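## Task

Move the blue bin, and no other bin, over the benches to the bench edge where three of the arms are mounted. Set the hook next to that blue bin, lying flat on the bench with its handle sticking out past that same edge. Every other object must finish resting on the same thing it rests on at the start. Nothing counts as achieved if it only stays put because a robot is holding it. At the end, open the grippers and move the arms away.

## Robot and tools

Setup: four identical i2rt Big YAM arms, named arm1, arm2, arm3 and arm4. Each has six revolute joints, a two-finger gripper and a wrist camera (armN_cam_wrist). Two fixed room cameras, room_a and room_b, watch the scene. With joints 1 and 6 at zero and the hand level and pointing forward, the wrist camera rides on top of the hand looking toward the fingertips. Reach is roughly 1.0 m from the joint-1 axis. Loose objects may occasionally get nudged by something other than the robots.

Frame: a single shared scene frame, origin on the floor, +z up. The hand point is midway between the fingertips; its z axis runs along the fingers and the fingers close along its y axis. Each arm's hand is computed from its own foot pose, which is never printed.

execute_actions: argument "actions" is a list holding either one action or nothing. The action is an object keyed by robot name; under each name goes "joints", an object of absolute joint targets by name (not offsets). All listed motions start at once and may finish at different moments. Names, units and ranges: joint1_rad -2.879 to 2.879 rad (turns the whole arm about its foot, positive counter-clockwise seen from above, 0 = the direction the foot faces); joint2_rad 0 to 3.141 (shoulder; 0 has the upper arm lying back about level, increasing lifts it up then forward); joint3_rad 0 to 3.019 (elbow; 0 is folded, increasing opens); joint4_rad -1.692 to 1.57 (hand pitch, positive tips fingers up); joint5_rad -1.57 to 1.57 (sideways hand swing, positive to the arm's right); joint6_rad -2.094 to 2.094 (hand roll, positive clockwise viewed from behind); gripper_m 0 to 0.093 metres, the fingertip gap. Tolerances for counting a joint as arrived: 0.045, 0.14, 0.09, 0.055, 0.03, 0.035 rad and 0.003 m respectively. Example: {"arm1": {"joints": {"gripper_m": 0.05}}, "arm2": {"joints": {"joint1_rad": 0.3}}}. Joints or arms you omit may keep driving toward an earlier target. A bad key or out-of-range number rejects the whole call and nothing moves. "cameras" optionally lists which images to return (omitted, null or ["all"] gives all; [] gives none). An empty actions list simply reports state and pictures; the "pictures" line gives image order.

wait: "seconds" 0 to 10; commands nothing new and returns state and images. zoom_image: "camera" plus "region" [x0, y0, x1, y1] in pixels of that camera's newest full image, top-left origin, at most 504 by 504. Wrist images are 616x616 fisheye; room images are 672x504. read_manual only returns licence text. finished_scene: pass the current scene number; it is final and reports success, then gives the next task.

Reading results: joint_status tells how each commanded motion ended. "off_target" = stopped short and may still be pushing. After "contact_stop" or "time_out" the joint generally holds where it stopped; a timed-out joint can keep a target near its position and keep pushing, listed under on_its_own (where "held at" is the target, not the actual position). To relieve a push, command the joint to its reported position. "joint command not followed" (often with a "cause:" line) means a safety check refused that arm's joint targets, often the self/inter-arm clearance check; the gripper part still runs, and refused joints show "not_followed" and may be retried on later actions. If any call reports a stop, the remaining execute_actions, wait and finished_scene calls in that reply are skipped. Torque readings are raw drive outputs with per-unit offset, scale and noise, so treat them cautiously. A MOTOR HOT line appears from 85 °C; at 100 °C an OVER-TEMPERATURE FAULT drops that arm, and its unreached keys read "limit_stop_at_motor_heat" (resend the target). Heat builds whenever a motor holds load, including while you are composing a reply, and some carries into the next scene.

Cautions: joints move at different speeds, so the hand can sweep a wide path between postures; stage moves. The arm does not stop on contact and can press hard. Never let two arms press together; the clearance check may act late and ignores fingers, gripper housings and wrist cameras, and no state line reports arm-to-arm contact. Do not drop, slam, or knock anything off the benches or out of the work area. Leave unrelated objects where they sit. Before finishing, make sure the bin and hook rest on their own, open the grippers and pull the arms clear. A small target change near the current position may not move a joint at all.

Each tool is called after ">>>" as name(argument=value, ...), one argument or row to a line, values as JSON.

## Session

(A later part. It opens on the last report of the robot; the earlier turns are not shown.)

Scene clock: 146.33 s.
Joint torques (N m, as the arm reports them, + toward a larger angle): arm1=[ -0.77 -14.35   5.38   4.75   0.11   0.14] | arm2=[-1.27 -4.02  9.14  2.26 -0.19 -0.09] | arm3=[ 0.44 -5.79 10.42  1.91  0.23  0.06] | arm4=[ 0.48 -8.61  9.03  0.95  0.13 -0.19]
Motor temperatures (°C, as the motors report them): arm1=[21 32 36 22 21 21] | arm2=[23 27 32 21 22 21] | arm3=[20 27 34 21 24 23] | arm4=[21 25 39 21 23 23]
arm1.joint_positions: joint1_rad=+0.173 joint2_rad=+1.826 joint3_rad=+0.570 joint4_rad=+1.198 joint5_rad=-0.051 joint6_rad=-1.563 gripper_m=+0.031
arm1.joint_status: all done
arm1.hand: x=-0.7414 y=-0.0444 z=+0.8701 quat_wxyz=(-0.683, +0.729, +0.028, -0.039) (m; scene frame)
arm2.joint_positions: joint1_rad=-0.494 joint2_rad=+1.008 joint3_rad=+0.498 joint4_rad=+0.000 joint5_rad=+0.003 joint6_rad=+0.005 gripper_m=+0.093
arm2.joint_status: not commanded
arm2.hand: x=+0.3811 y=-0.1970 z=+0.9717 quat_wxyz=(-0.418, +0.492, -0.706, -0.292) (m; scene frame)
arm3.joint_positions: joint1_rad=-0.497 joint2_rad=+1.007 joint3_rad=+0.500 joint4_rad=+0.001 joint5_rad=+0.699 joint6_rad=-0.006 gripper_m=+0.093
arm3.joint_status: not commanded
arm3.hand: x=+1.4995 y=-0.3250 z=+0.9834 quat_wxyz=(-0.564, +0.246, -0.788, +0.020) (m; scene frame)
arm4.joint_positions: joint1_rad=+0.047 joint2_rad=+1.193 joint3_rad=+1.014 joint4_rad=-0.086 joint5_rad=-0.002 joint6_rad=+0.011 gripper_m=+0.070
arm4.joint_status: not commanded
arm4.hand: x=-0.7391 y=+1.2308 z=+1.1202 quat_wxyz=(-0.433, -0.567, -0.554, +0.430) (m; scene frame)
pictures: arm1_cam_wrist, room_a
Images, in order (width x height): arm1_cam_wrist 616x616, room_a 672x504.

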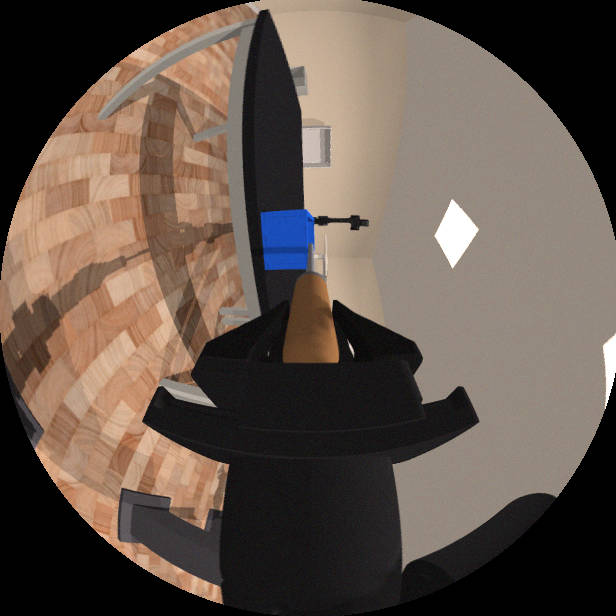

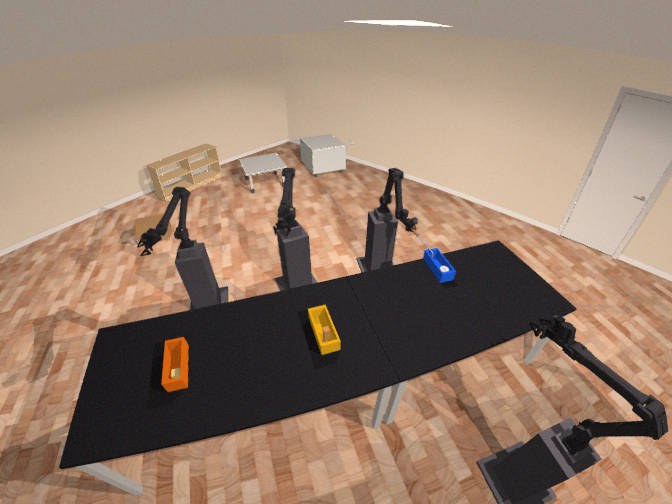

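>>> execute_actions(
  actions=[
    {"arm1":{"joints":{"joint2_rad":1.765,"joint3_rad":0.53,"joint4_rad":1.27}}},
  ],
  cameras=[],
)

>>> execute_actions(
  actions=[
    {"arm1":{"joints":{"joint3_rad":1.2,"joint4_rad":0.68}}},
  ],
  cameras=[],
)

>>> execute_actions(
  actions=[
    {"arm1":{"joints":{"joint1_rad":-0.13,"joint5_rad":-0.25}}},
  ],
  cameras=[],
)

>>> execute_actions(
  actions=[
    {"arm1":{"joints":{"joint2_rad":2.11,"joint3_rad":1.28,"joint4_rad":0.96}}},
  ],
  cameras=[],
)

>>> execute_actions(
  actions=[
    {"arm1":{"joints":{"joint6_rad":0}}},
  ],
  cameras=[],
)

>>> execute_actions(
  actions=[
    {"arm1":{"joints":{"joint2_rad":2.33,"joint3_rad":1.31,"joint4_rad":1.09}}},
  ],
  cameras=["arm1_cam_wrist"],
)

Scene clock: 157.70 s.
Joint torques (N m, as the arm reports them, + toward a larger angle): arm1=[ -0.83 -14.12   5.13   4.87   0.11   0.14] | arm2=[-0.85 -4.47  8.96  2.28 -0.24 -0.1 ] | arm3=[ 0.46 -5.83 10.56  1.87  0.23  0.07] | arm4=[ 0.45 -8.64  9.03  0.95  0.13 -0.19]
Motor temperatures (°C, as the motors report them): arm1=[21 31 34 22 21 21] | arm2=[23 27 32 21 22 21] | arm3=[20 27 34 21 24 23] | arm4=[21 25 39 21 23 23]
arm1.joint_positions: joint1_rad=+0.173 joint2_rad=+1.805 joint3_rad=+0.525 joint4_rad=+1.220 joint5_rad=-0.051 joint6_rad=-1.563 gripper_m=+0.031
arm1.joint_status: all done
arm1.hand: x=-0.7407 y=-0.0605 z=+0.8706 quat_wxyz=(-0.683, +0.729, +0.028, -0.039) (m; scene frame)
arm2.joint_positions: joint1_rad=-0.494 joint2_rad=+1.008 joint3_rad=+0.498 joint4_rad=+0.000 joint5_rad=+0.003 joint6_rad=+0.005 gripper_m=+0.093
arm2.joint_status: not commanded
arm2.hand: x=+0.3811 y=-0.1970 z=+0.9717 quat_wxyz=(-0.418, +0.492, -0.706, -0.292) (m; scene frame)
arm3.joint_positions: joint1_rad=-0.497 joint2_rad=+1.007 joint3_rad=+0.500 joint4_rad=+0.001 joint5_rad=+0.699 joint6_rad=-0.006 gripper_m=+0.093
arm3.joint_status: not commanded
arm3.hand: x=+1.4995 y=-0.3250 z=+0.9834 quat_wxyz=(-0.564, +0.246, -0.788, +0.020) (m; scene frame)
arm4.joint_positions: joint1_rad=+0.047 joint2_rad=+1.193 joint3_rad=+1.014 joint4_rad=-0.086 joint5_rad=-0.002 joint6_rad=+0.011 gripper_m=+0.070
arm4.joint_status: not commanded
arm4.hand: x=-0.7391 y=+1.2308 z=+1.1202 quat_wxyz=(-0.433, -0.567, -0.554, +0.430) (m; scene frame)
pictures: none
No camera images: the call's "cameras" was empty. Leave "cameras" out to get every camera's image.

Scene clock: 159.10 s.
Joint torques (N m, as the arm reports them, + toward a larger angle): arm1=[ -0.76 -18.99  15.82   3.59   0.12   0.14] | arm2=[-0.95 -4.56  8.95  2.28 -0.2  -0.08] | arm3=[ 0.23 -5.92 10.58  1.85  0.23  0.07] | arm4=[ 0.46 -8.61  9.04  0.95  0.13 -0.19]
Motor temperatures (°C, as the motors report them): arm1=[21 31 34 22 21 21] | arm2=[23 27 32 21 22 21] | arm3=[20 27 34 21 24 23] | arm4=[21 25 39 21 23 23]
arm1.joint_positions: joint1_rad=+0.173 joint2_rad=+1.805 joint3_rad=+1.134 joint4_rad=+0.660 joint5_rad=-0.051 joint6_rad=-1.563 gripper_m=+0.031
arm1.joint_status: all done
arm1.hand: x=-0.7480 y=+0.1300 z=+1.0099 quat_wxyz=(-0.700, +0.712, +0.028, -0.039) (m; scene frame)
arm2.joint_positions: joint1_rad=-0.494 joint2_rad=+1.008 joint3_rad=+0.498 joint4_rad=+0.000 joint5_rad=+0.003 joint6_rad=+0.005 gripper_m=+0.093
arm2.joint_status: not commanded
arm2.hand: x=+0.3811 y=-0.1970 z=+0.9717 quat_wxyz=(-0.418, +0.492, -0.706, -0.292) (m; scene frame)
arm3.joint_positions: joint1_rad=-0.497 joint2_rad=+1.007 joint3_rad=+0.500 joint4_rad=+0.001 joint5_rad=+0.699 joint6_rad=-0.006 gripper_m=+0.093
arm3.joint_status: not commanded
arm3.hand: x=+1.4995 y=-0.3250 z=+0.9834 quat_wxyz=(-0.564, +0.246, -0.788, +0.020) (m; scene frame)
arm4.joint_positions: joint1_rad=+0.047 joint2_rad=+1.193 joint3_rad=+1.014 joint4_rad=-0.086 joint5_rad=-0.002 joint6_rad=+0.011 gripper_m=+0.070
arm4.joint_status: not commanded
arm4.hand: x=-0.7391 y=+1.2308 z=+1.1202 quat_wxyz=(-0.433, -0.567, -0.554, +0.430) (m; scene frame)
pictures: none
No camera images: the call's "cameras" was empty. Leave "cameras" out to get every camera's image.

Scene clock: 160.80 s.
Joint torques (N m, as the arm reports them, + toward a larger angle): arm1=[ -1.18 -19.02  15.87   3.54   0.07   0.14] | arm2=[-1.02 -4.27  9.    2.18 -0.22 -0.1 ] | arm3=[ 0.9  -5.81 10.54  1.81  0.21  0.06] | arm4=[ 0.5  -8.61  9.03  0.94  0.14 -0.19]
Motor temperatures (°C, as the motors report them): arm1=[21 31 35 22 21 21] | arm2=[23 27 32 21 22 21] | arm3=[20 27 34 21 24 23] | arm4=[21 25 39 21 23 23]
arm1.joint_positions: joint1_rad=-0.123 joint2_rad=+1.805 joint3_rad=+1.134 joint4_rad=+0.660 joint5_rad=-0.249 joint6_rad=-1.563 gripper_m=+0.031
arm1.joint_status: all done
arm1.hand: x=-0.5700 y=+0.1137 z=+1.0088 quat_wxyz=(-0.701, +0.713, -0.007, -0.005) (m; scene frame)
arm2.joint_positions: joint1_rad=-0.494 joint2_rad=+1.008 joint3_rad=+0.498 joint4_rad=+0.000 joint5_rad=+0.003 joint6_rad=+0.005 gripper_m=+0.093
arm2.joint_status: not commanded
arm2.hand: x=+0.3811 y=-0.1970 z=+0.9717 quat_wxyz=(-0.418, +0.492, -0.706, -0.292) (m; scene frame)
arm3.joint_positions: joint1_rad=-0.497 joint2_rad=+1.007 joint3_rad=+0.500 joint4_rad=+0.001 joint5_rad=+0.699 joint6_rad=-0.006 gripper_m=+0.093
arm3.joint_status: not commanded
arm3.hand: x=+1.4995 y=-0.3250 z=+0.9834 quat_wxyz=(-0.564, +0.246, -0.788, +0.020) (m; scene frame)
arm4.joint_positions: joint1_rad=+0.047 joint2_rad=+1.193 joint3_rad=+1.014 joint4_rad=-0.086 joint5_rad=-0.002 joint6_rad=+0.011 gripper_m=+0.070
arm4.joint_status: not commanded
arm4.hand: x=-0.7391 y=+1.2308 z=+1.1202 quat_wxyz=(-0.433, -0.567, -0.554, +0.430) (m; scene frame)
pictures: none
No camera images: the call's "cameras" was empty. Leave "cameras" out to get every camera's image.

Scene clock: 163.10 s.
Joint torques (N m, as the arm reports them, + toward a larger angle): arm1=[ -1.21 -22.83  12.02   5.16   0.07   0.14] | arm2=[-0.58 -4.34  8.99  2.24 -0.22 -0.09] | arm3=[ 0.66 -6.15 10.6   1.97  0.23  0.07] | arm4=[ 0.49 -8.61  9.02  0.94  0.13 -0.19]
Motor temperatures (°C, as the motors report them): arm1=[21 31 36 22 21 21] | arm2=[23 27 32 21 22 21] | arm3=[20 27 34 21 24 23] | arm4=[21 25 40 21 23 23]
arm1.joint_positions: joint1_rad=-0.123 joint2_rad=+2.165 joint3_rad=+1.233 joint4_rad=+0.903 joint5_rad=-0.249 joint6_rad=-1.563 gripper_m=+0.031
arm1.joint_status: joint4_rad time_out (moved +0.244 of +0.300); the others done
arm1.on_its_own: joint4_rad reads +0.903 and still pushes toward +0.960 since a time_out
arm1.hand: x=-0.5602 y=+0.1545 z=+0.8583 quat_wxyz=(-0.695, +0.719, -0.009, -0.006) (m; scene frame)
arm2.joint_positions: joint1_rad=-0.494 joint2_rad=+1.008 joint3_rad=+0.498 joint4_rad=+0.000 joint5_rad=+0.003 joint6_rad=+0.005 gripper_m=+0.093
arm2.joint_status: not commanded
arm2.hand: x=+0.3811 y=-0.1970 z=+0.9717 quat_wxyz=(-0.418, +0.492, -0.706, -0.292) (m; scene frame)
arm3.joint_positions: joint1_rad=-0.497 joint2_rad=+1.007 joint3_rad=+0.500 joint4_rad=+0.001 joint5_rad=+0.699 joint6_rad=-0.006 gripper_m=+0.093
arm3.joint_status: not commanded
arm3.hand: x=+1.4995 y=-0.3250 z=+0.9834 quat_wxyz=(-0.564, +0.246, -0.788, +0.020) (m; scene frame)
arm4.joint_positions: joint1_rad=+0.047 joint2_rad=+1.193 joint3_rad=+1.014 joint4_rad=-0.086 joint5_rad=-0.002 joint6_rad=+0.011 gripper_m=+0.070
arm4.joint_status: not commanded
arm4.hand: x=-0.7391 y=+1.2308 z=+1.1202 quat_wxyz=(-0.433, -0.567, -0.554, +0.430) (m; scene frame)
pictures: none
No camera images: the call's "cameras" was empty. Leave "cameras" out to get every camera's image.

not run: a stop came earlier in this reply.

not run: a stop came earlier in this reply.

>>> execute_actions(
  actions=[
    {"arm1":{"joints":{"joint6_rad":0}}},
  ],
  cameras=[],
)

>>> execute_actions(
  actions=[
    {"arm1":{"joints":{"joint2_rad":2.33,"joint3_rad":1.31,"joint4_rad":1.09}}},
  ],
  cameras=["arm1_cam_wrist"],
)

>>> execute_actions(
  actions=[
    {"arm1":{"joints":{"gripper_m":0.093}}},
  ],
  cameras=[],
)

>>> execute_actions(
  actions=[
    {"arm1":{"joints":{"joint2_rad":1.6,"joint3_rad":0.6,"joint4_rad":1.0}}},
  ],
  cameras=["arm1_cam_wrist"],
)

Scene clock: 170.70 s.
Joint torques (N m, as the arm reports them, + toward a larger angle): arm1=[ -1.08 -22.69  12.2    4.67   0.07   0.24] | arm2=[-0.94 -4.52  8.79  2.29 -0.22 -0.06] | arm3=[ 0.54 -5.98 10.59  1.97  0.22  0.08] | arm4=[ 0.45 -8.62  9.03  0.94  0.14 -0.19]
Motor temperatures (°C, as the motors report them): arm1=[21 32 36 22 21 21] | arm2=[23 26 32 21 22 21] | arm3=[20 27 34 21 24 23] | arm4=[21 25 40 21 23 23]
arm1.joint_positions: joint1_rad=-0.123 joint2_rad=+2.163 joint3_rad=+1.233 joint4_rad=+0.914 joint5_rad=-0.249 joint6_rad=-0.015 gripper_m=+0.031
arm1.joint_status: all done
arm1.hand: x=-0.5601 y=+0.1546 z=+0.8625 quat_wxyz=(-0.497, +0.506, -0.505, -0.493) (m; scene frame)
arm2.joint_positions: joint1_rad=-0.494 joint2_rad=+1.008 joint3_rad=+0.498 joint4_rad=+0.000 joint5_rad=+0.003 joint6_rad=+0.005 gripper_m=+0.093
arm2.joint_status: not commanded
arm2.hand: x=+0.3811 y=-0.1970 z=+0.9717 quat_wxyz=(-0.418, +0.492, -0.706, -0.292) (m; scene frame)
arm3.joint_positions: joint1_rad=-0.497 joint2_rad=+1.007 joint3_rad=+0.500 joint4_rad=+0.001 joint5_rad=+0.699 joint6_rad=-0.006 gripper_m=+0.093
arm3.joint_status: not commanded
arm3.hand: x=+1.4995 y=-0.3250 z=+0.9834 quat_wxyz=(-0.564, +0.246, -0.788, +0.020) (m; scene frame)
arm4.joint_positions: joint1_rad=+0.047 joint2_rad=+1.193 joint3_rad=+1.014 joint4_rad=-0.086 joint5_rad=-0.002 joint6_rad=+0.011 gripper_m=+0.070
arm4.joint_status: not commanded
arm4.hand: x=-0.7391 y=+1.2308 z=+1.1202 quat_wxyz=(-0.433, -0.567, -0.554, +0.430) (m; scene frame)
pictures: none
No camera images: the call's "cameras" was empty. Leave "cameras" out to get every camera's image.

Scene clock: 171.77 s.
Joint torques (N m, as the arm reports them, + toward a larger angle): arm1=[ -1.07 -19.01  10.     3.65   0.09   0.22] | arm2=[-1.17 -4.41  8.95  2.15 -0.23 -0.07] | arm3=[ 0.77 -5.97 10.63  1.83  0.23  0.09] | arm4=[ 0.47 -8.63  9.03  0.95  0.14 -0.19]
Motor temperatures (°C, as the motors report them): arm1=[21 32 36 22 21 21] | arm2=[23 26 32 21 22 21] | arm3=[20 27 34 21 24 23] | arm4=[21 25 40 21 23 23]
arm1.joint_positions: joint1_rad=-0.123 joint2_rad=+2.331 joint3_rad=+1.275 joint4_rad=+1.068 joint5_rad=-0.249 joint6_rad=-0.009 gripper_m=+0.031
arm1.joint_status: all done
arm1.hand: x=-0.5601 y=+0.1561 z=+0.7939 quat_wxyz=(-0.503, +0.499, -0.498, -0.499) (m; scene frame)
arm2.joint_positions: joint1_rad=-0.494 joint2_rad=+1.008 joint3_rad=+0.498 joint4_rad=+0.000 joint5_rad=+0.003 joint6_rad=+0.005 gripper_m=+0.093
arm2.joint_status: not commanded
arm2.hand: x=+0.3811 y=-0.1970 z=+0.9717 quat_wxyz=(-0.418, +0.492, -0.706, -0.292) (m; scene frame)
arm3.joint_positions: joint1_rad=-0.497 joint2_rad=+1.007 joint3_rad=+0.500 joint4_rad=+0.001 joint5_rad=+0.699 joint6_rad=-0.006 gripper_m=+0.093
arm3.joint_status: not commanded
arm3.hand: x=+1.4995 y=-0.3250 z=+0.9834 quat_wxyz=(-0.564, +0.246, -0.788, +0.020) (m; scene frame)
arm4.joint_positions: joint1_rad=+0.047 joint2_rad=+1.193 joint3_rad=+1.014 joint4_rad=-0.086 joint5_rad=-0.002 joint6_rad=+0.011 gripper_m=+0.070
arm4.joint_status: not commanded
arm4.hand: x=-0.7391 y=+1.2308 z=+1.1202 quat_wxyz=(-0.433, -0.567, -0.554, +0.430) (m; scene frame)
pictures: arm1_cam_wrist
Images, in order (width x height): arm1_cam_wrist 616x616.

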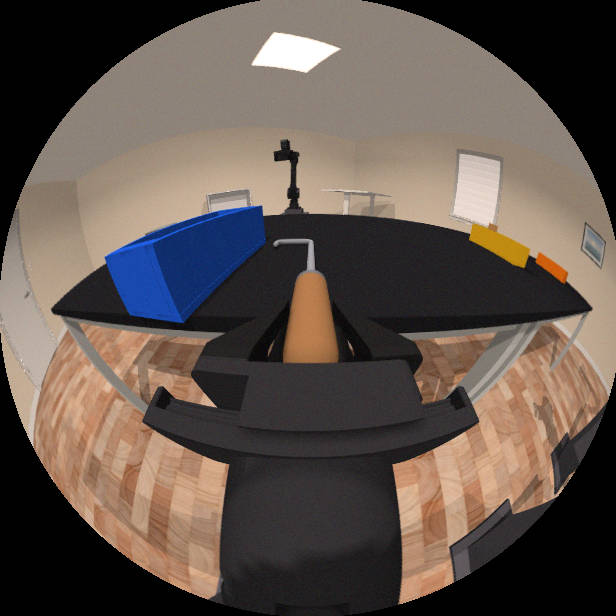

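Scene clock: 172.47 s.
Joint torques (N m, as the arm reports them, + toward a larger angle): arm1=[ -1.05 -19.41   9.99   3.63   0.07   0.22] | arm2=[-0.94 -4.03  8.91  2.19 -0.22 -0.06] | arm3=[ 0.86 -6.18 10.57  1.85  0.26  0.07] | arm4=[ 0.46 -8.61  9.03  0.94  0.13 -0.19]
Motor temperatures (°C, as the motors report them): arm1=[21 32 36 22 21 21] | arm2=[23 26 32 21 22 21] | arm3=[20 27 34 21 24 23] | arm4=[21 25 40 21 23 23]
arm1.joint_positions: joint1_rad=-0.123 joint2_rad=+2.331 joint3_rad=+1.275 joint4_rad=+1.068 joint5_rad=-0.249 joint6_rad=-0.009 gripper_m=+0.093
arm1.joint_status: all done
arm1.hand: x=-0.5601 y=+0.1561 z=+0.7939 quat_wxyz=(-0.503, +0.499, -0.498, -0.499) (m; scene frame)
arm2.joint_positions: joint1_rad=-0.494 joint2_rad=+1.008 joint3_rad=+0.498 joint4_rad=+0.000 joint5_rad=+0.003 joint6_rad=+0.005 gripper_m=+0.093
arm2.joint_status: not commanded
arm2.hand: x=+0.3811 y=-0.1970 z=+0.9717 quat_wxyz=(-0.418, +0.492, -0.706, -0.292) (m; scene frame)
arm3.joint_positions: joint1_rad=-0.497 joint2_rad=+1.007 joint3_rad=+0.500 joint4_rad=+0.001 joint5_rad=+0.699 joint6_rad=-0.006 gripper_m=+0.093
arm3.joint_status: not commanded
arm3.hand: x=+1.4995 y=-0.3250 z=+0.9834 quat_wxyz=(-0.564, +0.246, -0.788, +0.020) (m; scene frame)
arm4.joint_positions: joint1_rad=+0.047 joint2_rad=+1.193 joint3_rad=+1.014 joint4_rad=-0.086 joint5_rad=-0.002 joint6_rad=+0.011 gripper_m=+0.070
arm4.joint_status: not commanded
arm4.hand: x=-0.7391 y=+1.2308 z=+1.1202 quat_wxyz=(-0.433, -0.567, -0.554, +0.430) (m; scene frame)
pictures: none
No camera images: the call's "cameras" was empty. Leave "cameras" out to get every camera's image.

Scene clock: 173.80 s.
Joint torques (N m, as the arm reports them, + toward a larger angle): arm1=[ -1.22 -10.51   6.91   2.24   0.07   0.22] | arm2=[-1.3  -4.67  9.06  2.15 -0.24 -0.11] | arm3=[ 0.8  -5.9  10.53  1.86  0.22  0.07] | arm4=[ 0.49 -8.61  9.03  0.95  0.13 -0.19]
Motor temperatures (°C, as the motors report them): arm1=[21 32 36 22 21 21] | arm2=[23 26 32 21 22 21] | arm3=[20 27 34 21 24 23] | arm4=[21 25 40 21 23 23]
arm1.joint_positions: joint1_rad=-0.123 joint2_rad=+1.605 joint3_rad=+0.603 joint4_rad=+1.010 joint5_rad=-0.249 joint6_rad=-0.009 gripper_m=+0.093
arm1.joint_status: all done
arm1.hand: x=-0.6120 y=-0.0476 z=+0.9541 quat_wxyz=(-0.503, +0.500, -0.499, -0.499) (m; scene frame)
arm2.joint_positions: joint1_rad=-0.494 joint2_rad=+1.008 joint3_rad=+0.498 joint4_rad=+0.000 joint5_rad=+0.003 joint6_rad=+0.005 gripper_m=+0.093
arm2.joint_status: not commanded
arm2.hand: x=+0.3811 y=-0.1970 z=+0.9717 quat_wxyz=(-0.418, +0.492, -0.706, -0.292) (m; scene frame)
arm3.joint_positions: joint1_rad=-0.497 joint2_rad=+1.007 joint3_rad=+0.500 joint4_rad=+0.001 joint5_rad=+0.699 joint6_rad=-0.006 gripper_m=+0.093
arm3.joint_status: not commanded
arm3.hand: x=+1.4995 y=-0.3250 z=+0.9834 quat_wxyz=(-0.564, +0.246, -0.788, +0.020) (m; scene frame)
arm4.joint_positions: joint1_rad=+0.047 joint2_rad=+1.193 joint3_rad=+1.014 joint4_rad=-0.086 joint5_rad=-0.002 joint6_rad=+0.011 gripper_m=+0.070
arm4.joint_status: not commanded
arm4.hand: x=-0.7391 y=+1.2308 z=+1.1202 quat_wxyz=(-0.433, -0.567, -0.554, +0.430) (m; scene frame)
pictures: arm1_cam_wrist
Images, in order (width x height): arm1_cam_wrist 616x616.

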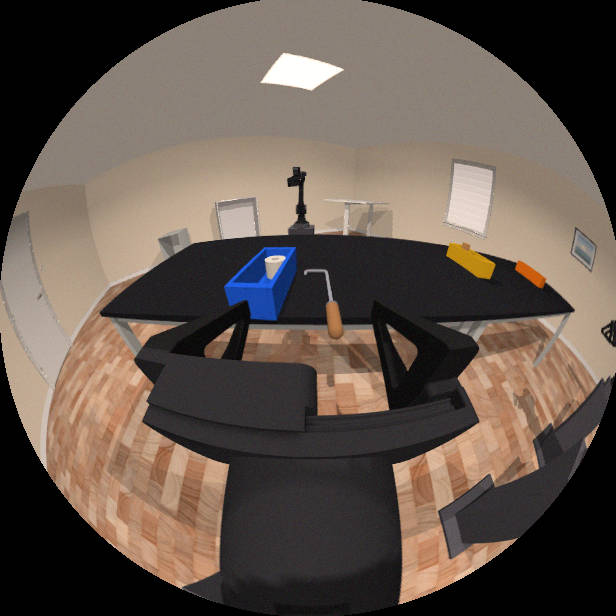

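>>> finished_scene(
  scene=2,
)

The scene is finished: the task was done.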